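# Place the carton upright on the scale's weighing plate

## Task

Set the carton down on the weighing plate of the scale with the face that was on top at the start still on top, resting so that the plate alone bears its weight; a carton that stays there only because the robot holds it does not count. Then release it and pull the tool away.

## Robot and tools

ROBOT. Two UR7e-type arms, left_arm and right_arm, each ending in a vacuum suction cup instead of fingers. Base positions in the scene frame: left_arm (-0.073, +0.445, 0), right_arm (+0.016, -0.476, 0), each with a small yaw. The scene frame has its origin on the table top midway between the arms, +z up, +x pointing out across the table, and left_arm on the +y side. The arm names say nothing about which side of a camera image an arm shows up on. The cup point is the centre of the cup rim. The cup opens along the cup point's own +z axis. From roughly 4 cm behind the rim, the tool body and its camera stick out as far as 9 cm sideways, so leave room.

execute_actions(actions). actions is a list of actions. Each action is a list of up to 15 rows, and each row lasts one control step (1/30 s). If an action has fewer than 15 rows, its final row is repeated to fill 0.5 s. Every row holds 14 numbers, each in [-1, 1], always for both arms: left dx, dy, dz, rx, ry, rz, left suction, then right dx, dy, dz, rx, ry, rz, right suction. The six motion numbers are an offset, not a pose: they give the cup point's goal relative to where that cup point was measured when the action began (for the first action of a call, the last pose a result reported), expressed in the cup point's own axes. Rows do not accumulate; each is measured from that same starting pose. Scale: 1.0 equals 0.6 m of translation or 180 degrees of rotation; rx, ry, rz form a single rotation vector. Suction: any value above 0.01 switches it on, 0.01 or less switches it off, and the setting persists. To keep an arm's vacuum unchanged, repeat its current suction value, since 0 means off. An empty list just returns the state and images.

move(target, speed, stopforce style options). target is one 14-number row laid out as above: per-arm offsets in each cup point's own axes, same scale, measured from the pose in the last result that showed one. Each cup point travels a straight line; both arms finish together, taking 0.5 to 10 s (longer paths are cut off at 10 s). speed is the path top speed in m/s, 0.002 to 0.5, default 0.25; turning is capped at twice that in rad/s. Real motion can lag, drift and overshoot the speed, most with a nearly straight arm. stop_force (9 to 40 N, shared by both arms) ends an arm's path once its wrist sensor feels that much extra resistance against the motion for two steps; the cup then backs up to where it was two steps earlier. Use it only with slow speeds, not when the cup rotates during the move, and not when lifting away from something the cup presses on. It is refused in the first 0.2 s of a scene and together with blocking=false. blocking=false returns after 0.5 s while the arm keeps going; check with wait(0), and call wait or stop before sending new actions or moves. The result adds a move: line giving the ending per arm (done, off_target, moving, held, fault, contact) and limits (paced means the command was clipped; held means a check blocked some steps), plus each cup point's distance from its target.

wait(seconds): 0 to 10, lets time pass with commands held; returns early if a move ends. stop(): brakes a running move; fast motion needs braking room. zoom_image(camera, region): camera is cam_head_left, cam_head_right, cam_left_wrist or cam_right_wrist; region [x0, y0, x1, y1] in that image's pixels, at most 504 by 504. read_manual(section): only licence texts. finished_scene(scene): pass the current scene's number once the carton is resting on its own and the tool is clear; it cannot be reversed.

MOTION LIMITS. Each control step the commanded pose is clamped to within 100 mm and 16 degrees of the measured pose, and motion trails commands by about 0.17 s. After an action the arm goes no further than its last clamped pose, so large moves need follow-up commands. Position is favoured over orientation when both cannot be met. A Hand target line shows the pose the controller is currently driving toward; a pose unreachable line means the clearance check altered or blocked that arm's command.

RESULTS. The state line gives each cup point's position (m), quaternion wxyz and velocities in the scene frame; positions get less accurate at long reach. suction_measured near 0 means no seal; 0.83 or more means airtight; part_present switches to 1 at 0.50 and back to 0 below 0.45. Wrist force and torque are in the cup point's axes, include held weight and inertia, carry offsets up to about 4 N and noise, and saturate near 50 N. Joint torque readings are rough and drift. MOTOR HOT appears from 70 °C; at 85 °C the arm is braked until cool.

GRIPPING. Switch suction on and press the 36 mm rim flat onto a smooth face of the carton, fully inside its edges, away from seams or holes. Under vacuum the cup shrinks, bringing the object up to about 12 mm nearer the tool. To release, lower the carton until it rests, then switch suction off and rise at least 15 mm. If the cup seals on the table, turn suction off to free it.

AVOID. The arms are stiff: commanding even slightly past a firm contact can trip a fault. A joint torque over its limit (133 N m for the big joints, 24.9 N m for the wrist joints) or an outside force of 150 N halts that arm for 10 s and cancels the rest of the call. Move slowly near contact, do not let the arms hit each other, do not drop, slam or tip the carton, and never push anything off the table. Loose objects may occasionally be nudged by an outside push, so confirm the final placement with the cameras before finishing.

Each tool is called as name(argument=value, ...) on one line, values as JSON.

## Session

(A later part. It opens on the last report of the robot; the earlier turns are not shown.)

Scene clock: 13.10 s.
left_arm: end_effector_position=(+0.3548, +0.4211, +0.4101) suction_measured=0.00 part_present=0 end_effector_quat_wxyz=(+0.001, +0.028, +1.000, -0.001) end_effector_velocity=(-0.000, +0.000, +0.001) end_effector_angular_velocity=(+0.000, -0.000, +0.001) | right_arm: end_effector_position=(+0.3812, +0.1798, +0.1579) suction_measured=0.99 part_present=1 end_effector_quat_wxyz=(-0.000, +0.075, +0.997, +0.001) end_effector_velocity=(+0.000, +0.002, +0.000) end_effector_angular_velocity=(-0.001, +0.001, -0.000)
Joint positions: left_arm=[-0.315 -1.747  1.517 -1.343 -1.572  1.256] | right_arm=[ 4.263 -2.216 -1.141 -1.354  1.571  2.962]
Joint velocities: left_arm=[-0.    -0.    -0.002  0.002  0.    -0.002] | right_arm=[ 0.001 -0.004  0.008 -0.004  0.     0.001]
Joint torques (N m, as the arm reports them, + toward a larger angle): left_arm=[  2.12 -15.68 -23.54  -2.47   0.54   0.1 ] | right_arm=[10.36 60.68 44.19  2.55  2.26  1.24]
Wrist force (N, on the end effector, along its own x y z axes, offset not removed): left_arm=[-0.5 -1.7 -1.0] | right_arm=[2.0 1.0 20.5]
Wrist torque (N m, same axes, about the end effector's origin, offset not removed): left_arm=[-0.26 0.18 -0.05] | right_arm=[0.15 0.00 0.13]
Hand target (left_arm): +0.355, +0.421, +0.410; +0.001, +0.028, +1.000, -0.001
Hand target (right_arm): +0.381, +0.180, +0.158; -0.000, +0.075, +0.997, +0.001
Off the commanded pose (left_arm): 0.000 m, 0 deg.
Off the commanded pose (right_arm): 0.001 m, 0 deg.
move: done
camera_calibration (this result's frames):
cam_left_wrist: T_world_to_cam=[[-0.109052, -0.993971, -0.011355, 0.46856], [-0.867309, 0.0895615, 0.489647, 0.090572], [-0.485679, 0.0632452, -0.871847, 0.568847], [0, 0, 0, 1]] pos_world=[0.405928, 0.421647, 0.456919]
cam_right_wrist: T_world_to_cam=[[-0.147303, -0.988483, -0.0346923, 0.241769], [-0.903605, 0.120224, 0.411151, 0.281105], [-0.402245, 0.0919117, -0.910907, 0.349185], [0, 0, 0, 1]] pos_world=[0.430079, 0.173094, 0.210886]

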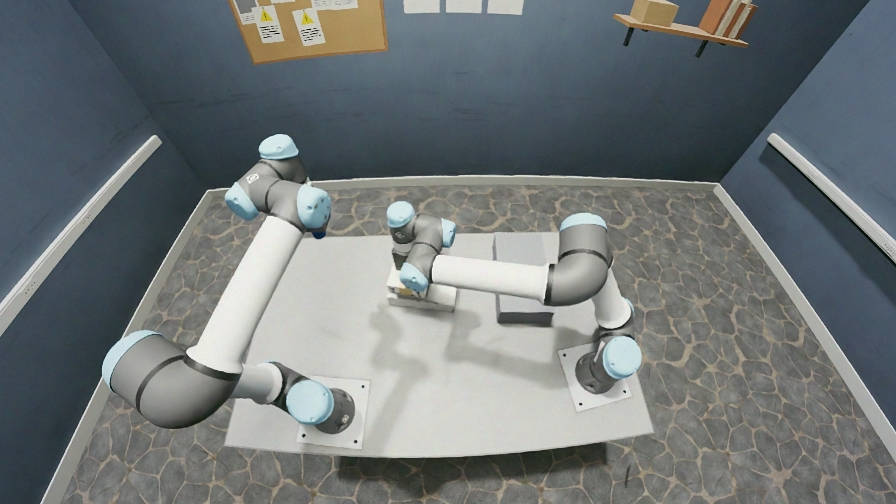

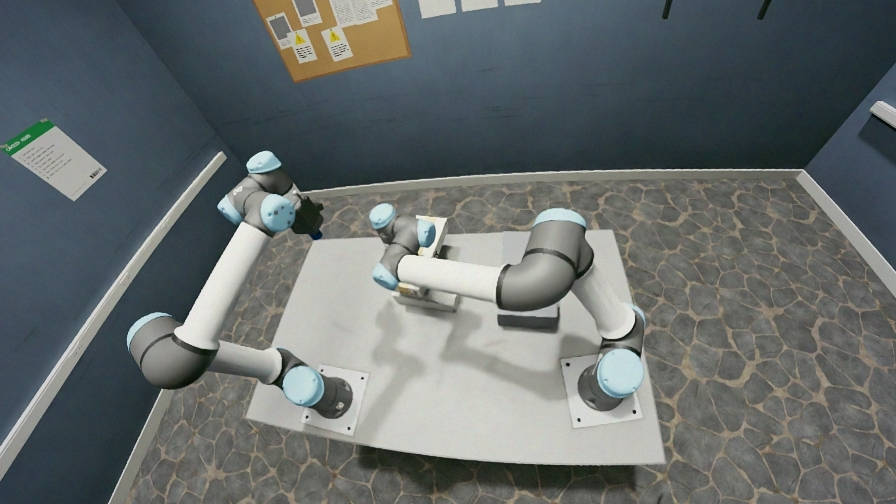

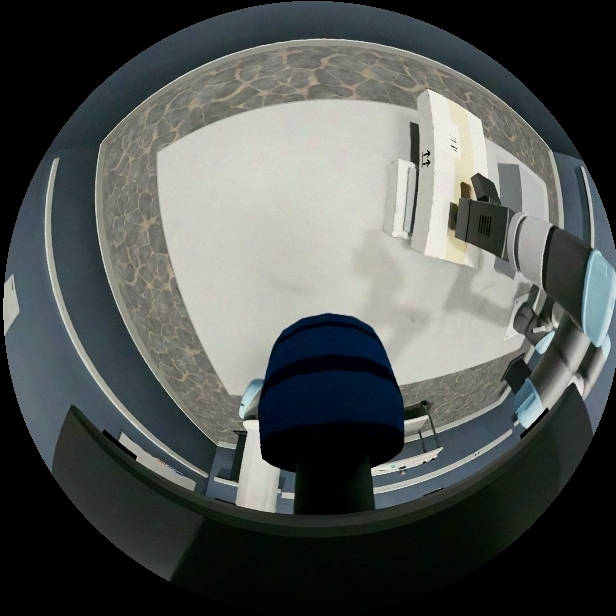

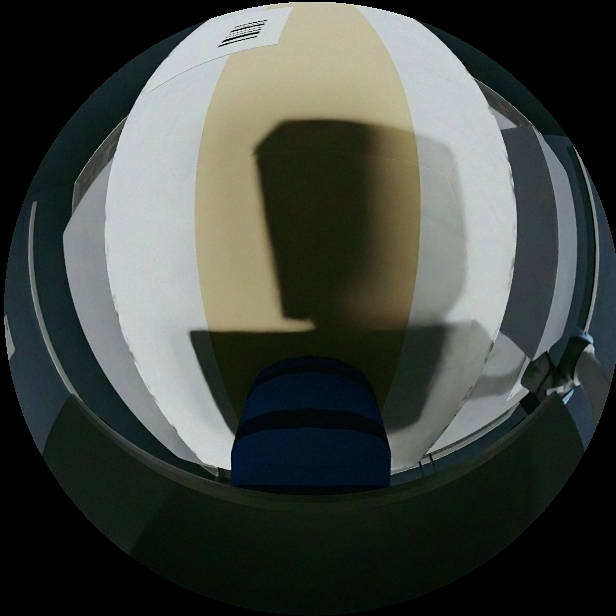

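move(target=[0,0,0,0,0,0,0, 0,0,0.065,0,0,0,1], speed=0.018, stop_force=14)

zoom_image(camera="cam_left_wrist", region=[300,40,560,300])

Scene clock: 15.50 s.
left_arm: end_effector_position=(+0.3548, +0.4211, +0.4101) suction_measured=0.00 part_present=0 end_effector_quat_wxyz=(+0.001, +0.028, +1.000, -0.001) end_effector_velocity=(-0.000, -0.000, -0.000) end_effector_angular_velocity=(+0.000, +0.001, +0.001) | right_arm: end_effector_position=(+0.3812, +0.1798, +0.1247) suction_measured=0.99 part_present=1 end_effector_quat_wxyz=(-0.000, +0.075, +0.997, +0.001) end_effector_velocity=(-0.000, -0.000, +0.002) end_effector_angular_velocity=(-0.004, +0.002, +0.000)
Joint positions: left_arm=[-0.315 -1.747  1.517 -1.343 -1.572  1.256] | right_arm=[ 4.263 -2.237 -1.193 -1.28   1.571  2.962]
Joint velocities: left_arm=[-0.     0.     0.     0.001 -0.    -0.001] | right_arm=[ 0.     0.     0.007 -0.012  0.    -0.   ]
Joint torques (N m, as the arm reports them, + toward a larger angle): left_arm=[  1.46 -16.89 -22.69  -2.27   0.32   0.24] | right_arm=[ 6.43 45.77 23.13 -1.79  1.79 -1.26]
Wrist force (N, on the end effector, along its own x y z axes, offset not removed): left_arm=[-2.7 -2.9 -5.3] | right_arm=[0.2 3.1 -19.1]
Wrist torque (N m, same axes, about the end effector's origin, offset not removed): left_arm=[-0.56 0.46 0.10] | right_arm=[0.34 -0.14 0.24]
Hand target (left_arm): +0.355, +0.421, +0.410; +0.001, +0.028, +1.000, -0.001
Hand target (right_arm): +0.381, +0.180, +0.125; -0.000, +0.075, +0.997, +0.001
Off the commanded pose (left_arm): 0.000 m, 0 deg.
Off the commanded pose (right_arm): 0.006 m, 0 deg.
move: contact (right_arm)
camera_calibration (this result's frames):
cam_left_wrist: T_world_to_cam=[[-0.109052, -0.993971, -0.0113549, 0.46856], [-0.867309, 0.0895614, 0.489647, 0.090572], [-0.485679, 0.0632451, -0.871847, 0.568847], [0, 0, 0, 1]] pos_world=[0.405928, 0.421647, 0.456919]
cam_right_wrist: T_world_to_cam=[[-0.147296, -0.988482, -0.0347406, 0.240636], [-0.903605, 0.120198, 0.411157, 0.294761], [-0.402246, 0.0919537, -0.910902, 0.318914], [0, 0, 0, 1]] pos_world=[0.430074, 0.17311, 0.177666]

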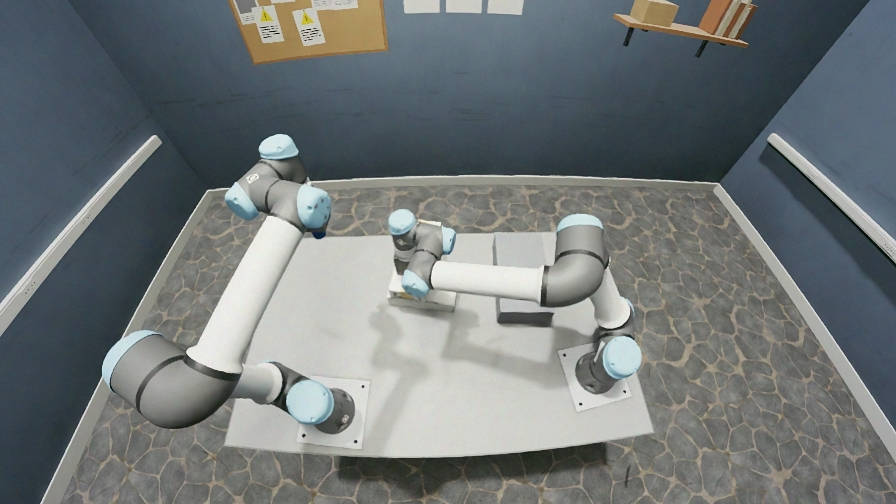

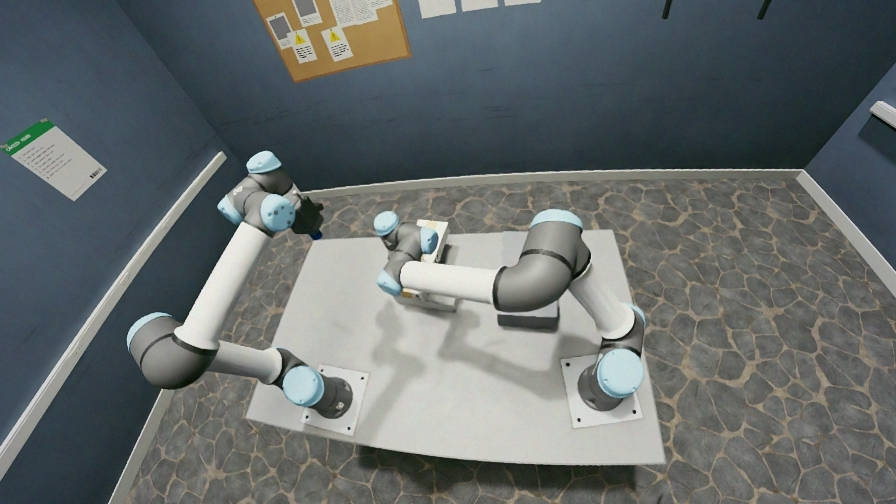

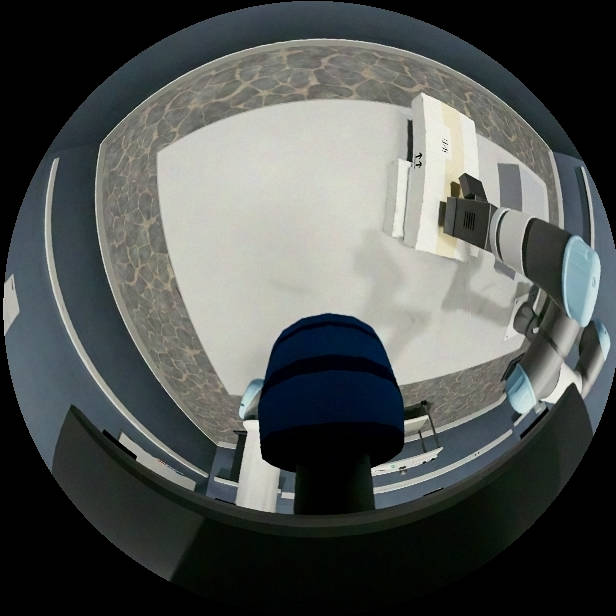

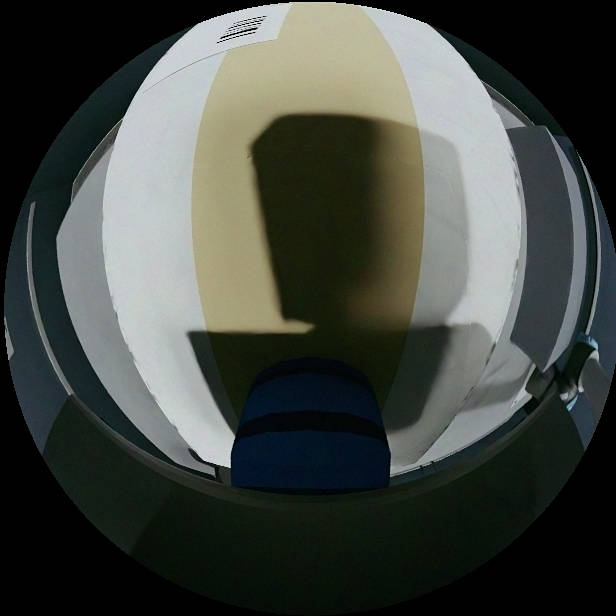

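Region (300, 40, 560, 300) of cam_left_wrist's 616x616 image, scaled by 1.938, with more detail than that image has.

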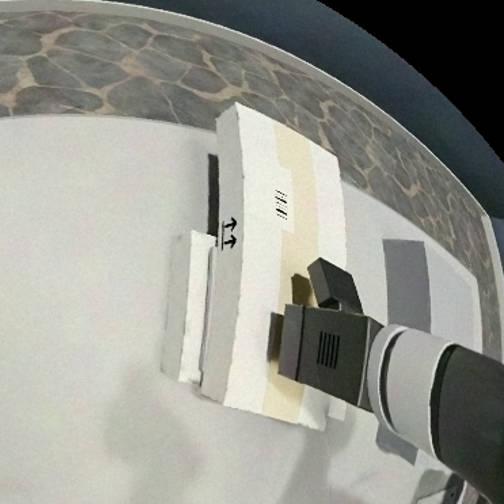

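execute_actions(actions=[[[0,0,0,0,0,0,0,0,0,-0.002,0,0,0,0],[0,0,0,0,0,0,0,0,0,-0.002,0,0,0,0],[0,0,0,0,0,0,0,0,0,-0.002,0,0,0,0],[0,0,0,0,0,0,0,0,0,-0.004,0,0,0,0],[0,0,0,0,0,0,0,0,0,-0.007,0,0,0,0],[0,0,0,0,0,0,0,0,0,-0.011,0,0,0,0],[0,0,0,0,0,0,0,0,0,-0.016,0,0,0,0],[0,0,0,0,0,0,0,0,0,-0.022,0,0,0,0],[0,0,0,0,0,0,0,0,0,-0.029,0,0,0,0],[0,0,0,0,0,0,0,0,0,-0.036,0,0,0,0],[0,0,0,0,0,0,0,0,0,-0.043,0,0,0,0],[0,0,0,0,0,0,0,0,0,-0.05,0,0,0,0],[0,0,0,0,0,0,0,0,0,-0.057,0,0,0,0],[0,0,0,0,0,0,0,0,0,-0.063,0,0,0,0],[0,0,0,0,0,0,0,0,0,-0.068,0,0,0,0]]])

move(target=[0,0,0,0,0,0,0, 0.1,-0.4,-0.2,0,0,0,0], speed=0.35)

zoom_image(camera="cam_left_wrist", region=[300,40,560,300])

Scene clock: 16.27 s.
left_arm: end_effector_position=(+0.3548, +0.4211, +0.4101) suction_measured=0.00 part_present=0 end_effector_quat_wxyz=(+0.001, +0.028, +1.000, -0.001) end_effector_velocity=(-0.000, +0.000, -0.001) end_effector_angular_velocity=(+0.001, +0.002, +0.000) | right_arm: end_effector_position=(+0.3812, +0.1799, +0.1525) suction_measured=0.00 part_present=0 end_effector_quat_wxyz=(+0.000, +0.075, +0.997, +0.001) end_effector_velocity=(+0.000, +0.000, +0.112) end_effector_angular_velocity=(+0.005, -0.002, -0.001)
Joint positions: left_arm=[-0.315 -1.747  1.517 -1.343 -1.572  1.256] | right_arm=[ 4.263 -2.218 -1.151 -1.34   1.571  2.962]
Joint velocities: left_arm=[ 0.    -0.     0.001  0.001  0.     0.   ] | right_arm=[-0.     0.067  0.18  -0.241 -0.     0.001]
Joint torques (N m, as the arm reports them, + toward a larger angle): left_arm=[  1.44 -16.8  -23.61  -2.49   0.44   0.16] | right_arm=[ 6.45 58.68 36.09  0.75  0.88 -1.03]
Wrist force (N, on the end effector, along its own x y z axes, offset not removed): left_arm=[-1.9 1.9 -0.8] | right_arm=[0.1 0.3 -0.2]
Wrist torque (N m, same axes, about the end effector's origin, offset not removed): left_arm=[0.10 0.30 -0.08] | right_arm=[0.20 0.19 0.14]
Hand target (left_arm): +0.355, +0.421, +0.410; +0.001, +0.028, +1.000, -0.001
Hand target (right_arm): +0.381, +0.180, +0.165; +0.000, +0.075, +0.997, +0.001
Off the commanded pose (left_arm): 0.000 m, 0 deg.
Off the commanded pose (right_arm): 0.013 m, 0 deg.
camera_calibration (this result's frames):
cam_left_wrist: T_world_to_cam=[[-0.109051, -0.993971, -0.0113549, 0.46856], [-0.867309, 0.0895613, 0.489648, 0.090572], [-0.485679, 0.063245, -0.871847, 0.568847], [0, 0, 0, 1]] pos_world=[0.405928, 0.421647, 0.456919]
cam_right_wrist: T_world_to_cam=[[-0.147286, -0.988451, -0.0356629, 0.24176], [-0.90373, 0.119833, 0.41099, 0.283452], [-0.401969, 0.0927626, -0.910942, 0.344043], [0, 0, 0, 1]] pos_world=[0.430067, 0.173087, 0.205529]

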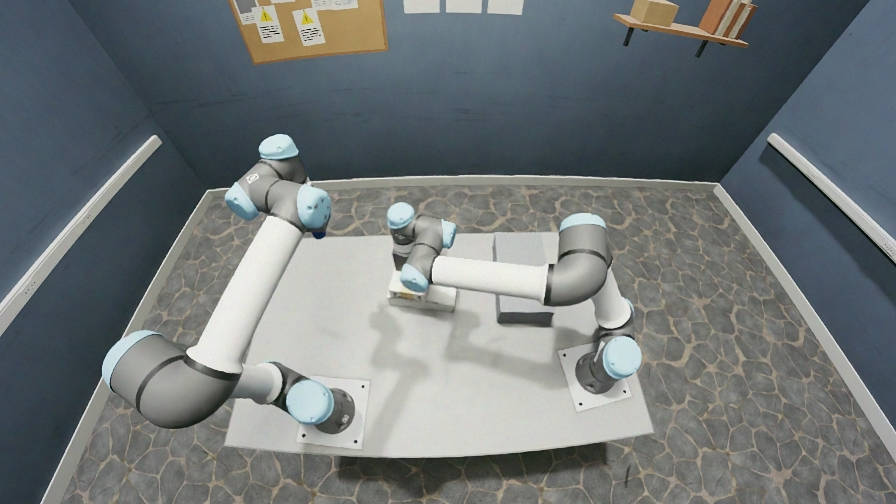

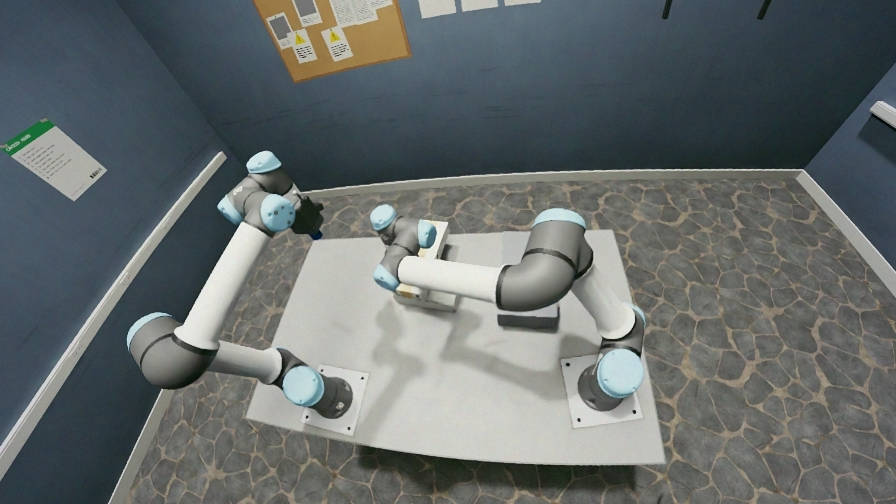

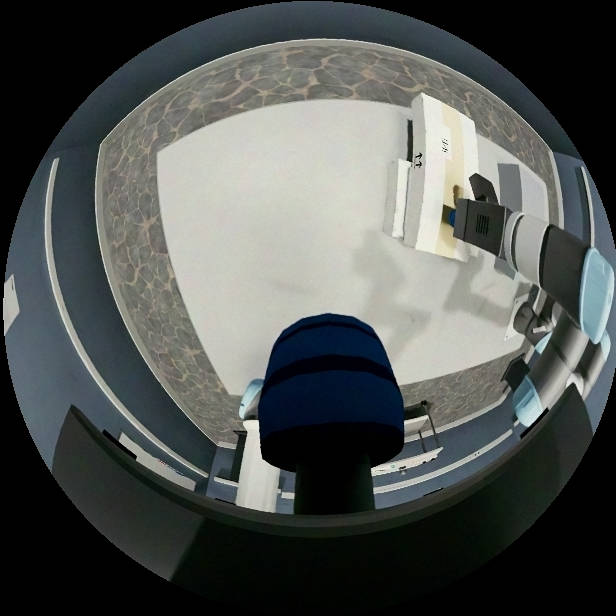

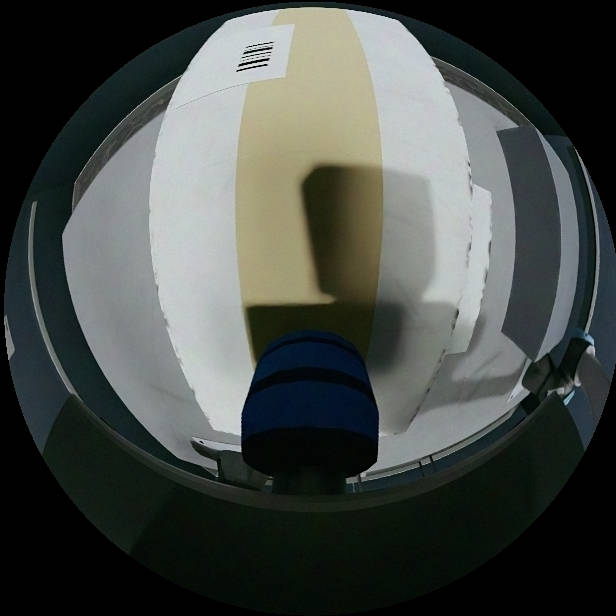

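Scene clock: 17.70 s.
left_arm: end_effector_position=(+0.3548, +0.4211, +0.4101) suction_measured=0.00 part_present=0 end_effector_quat_wxyz=(+0.001, +0.028, +1.000, -0.001) end_effector_velocity=(-0.001, -0.000, -0.001) end_effector_angular_velocity=(+0.001, +0.003, -0.001) | right_arm: end_effector_position=(+0.2859, -0.0484, +0.2723) suction_measured=0.00 part_present=0 end_effector_quat_wxyz=(+0.000, +0.075, +0.997, +0.001) end_effector_velocity=(-0.001, -0.001, +0.001) end_effector_angular_velocity=(+0.000, -0.000, +0.000)
Joint positions: left_arm=[-0.315 -1.747  1.517 -1.343 -1.572  1.256] | right_arm=[ 4.296 -1.569 -1.713 -1.428  1.571  2.996]
Joint velocities: left_arm=[-0.001 -0.     0.001  0.002 -0.     0.   ] | right_arm=[ 0.001  0.004 -0.001 -0.002 -0.     0.   ]
Joint torques (N m, as the arm reports them, + toward a larger angle): left_arm=[  1.02 -17.5  -22.94  -2.44   0.44   0.31] | right_arm=[10.4  31.42 10.92  1.2  -2.81  1.21]
Wrist force (N, on the end effector, along its own x y z axes, offset not removed): left_arm=[-1.8 1.0 0.1] | right_arm=[1.7 2.1 0.4]
Wrist torque (N m, same axes, about the end effector's origin, offset not removed): left_arm=[-0.06 0.32 0.03] | right_arm=[0.36 -0.10 0.04]
Hand target (left_arm): +0.355, +0.421, +0.410; +0.001, +0.028, +1.000, -0.001
Hand target (right_arm): +0.286, -0.049, +0.272; +0.000, +0.075, +0.997, +0.001
Off the commanded pose (left_arm): 0.000 m, 0 deg.
Off the commanded pose (right_arm): 0.001 m, 0 deg.
move: done
camera_calibration (this result's frames):
cam_left_wrist: T_world_to_cam=[[-0.109052, -0.993971, -0.011355, 0.46856], [-0.867309, 0.0895614, 0.489648, 0.090572], [-0.485679, 0.0632451, -0.871847, 0.568847], [0, 0, 0, 1]] pos_world=[0.405928, 0.421647, 0.456919]
cam_right_wrist: T_world_to_cam=[[-0.147284, -0.988454, -0.0355933, 0.00633445], [-0.903693, 0.119853, 0.411065, 0.175434], [-0.402052, 0.0927088, -0.910911, 0.436003], [0, 0, 0, 1]] pos_world=[0.334768, -0.0551862, 0.32527]

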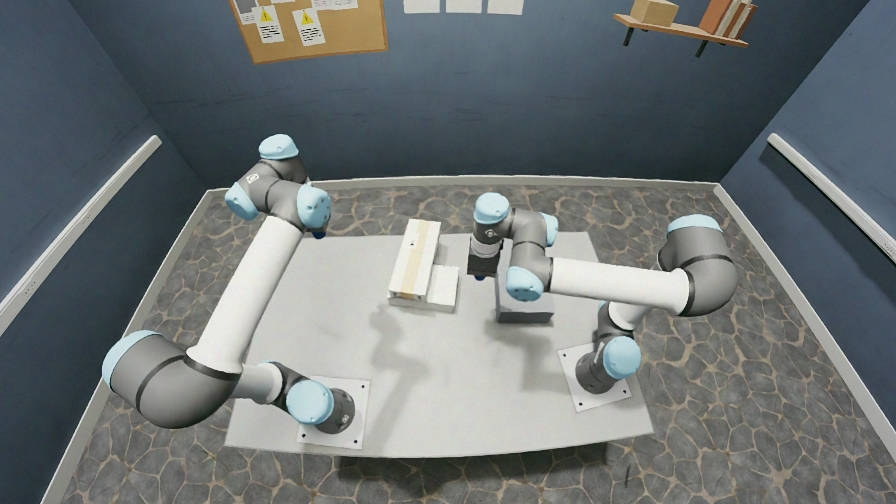

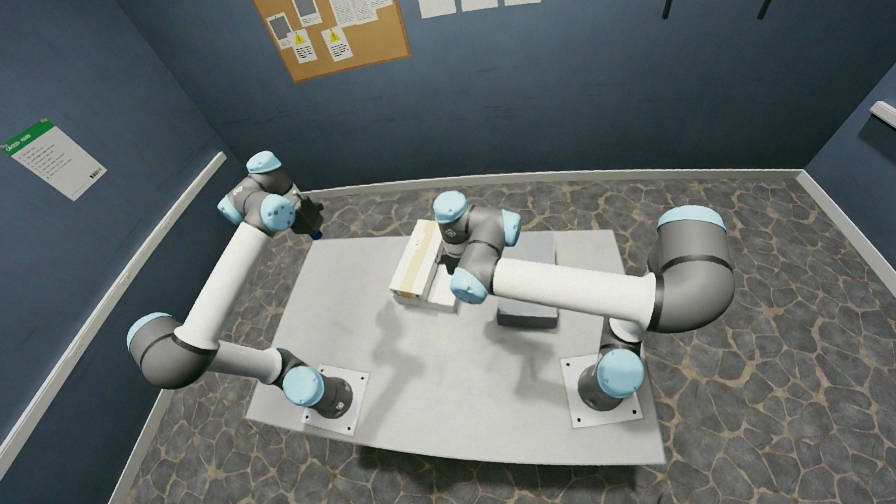

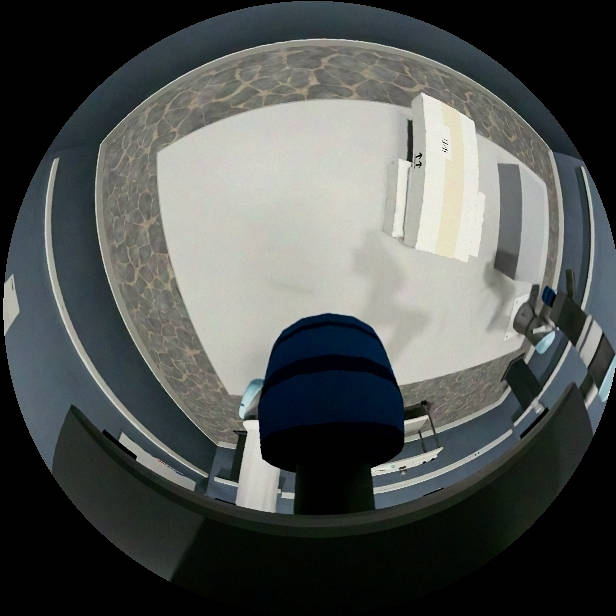

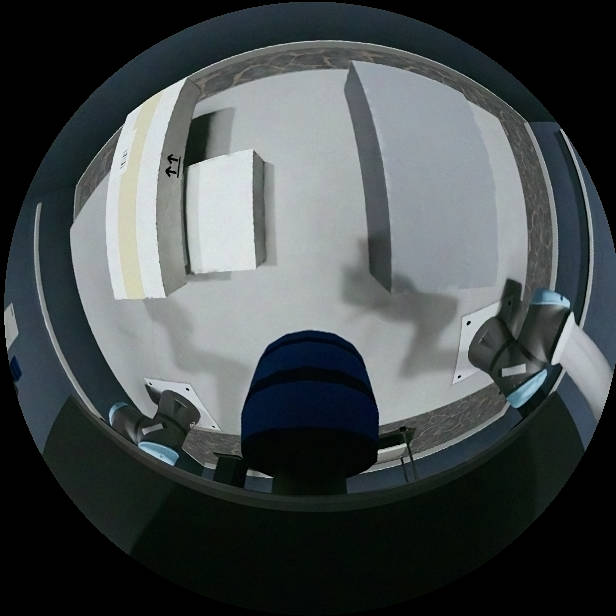

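Region (300, 40, 560, 300) of cam_left_wrist's 616x616 image, scaled by 1.938, with more detail than that image has.

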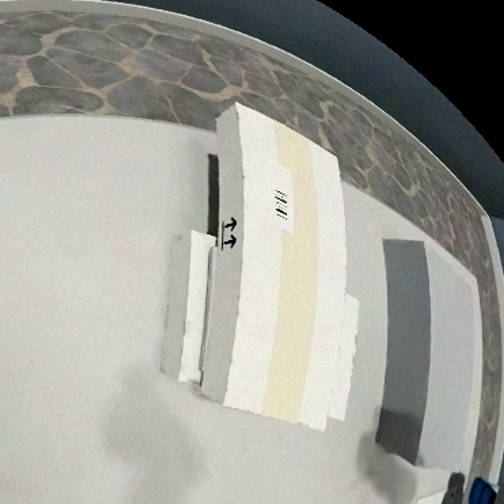

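The carton is sitting level and steady on the plate.

finished_scene(scene=2)

The scene is finished: the task was done.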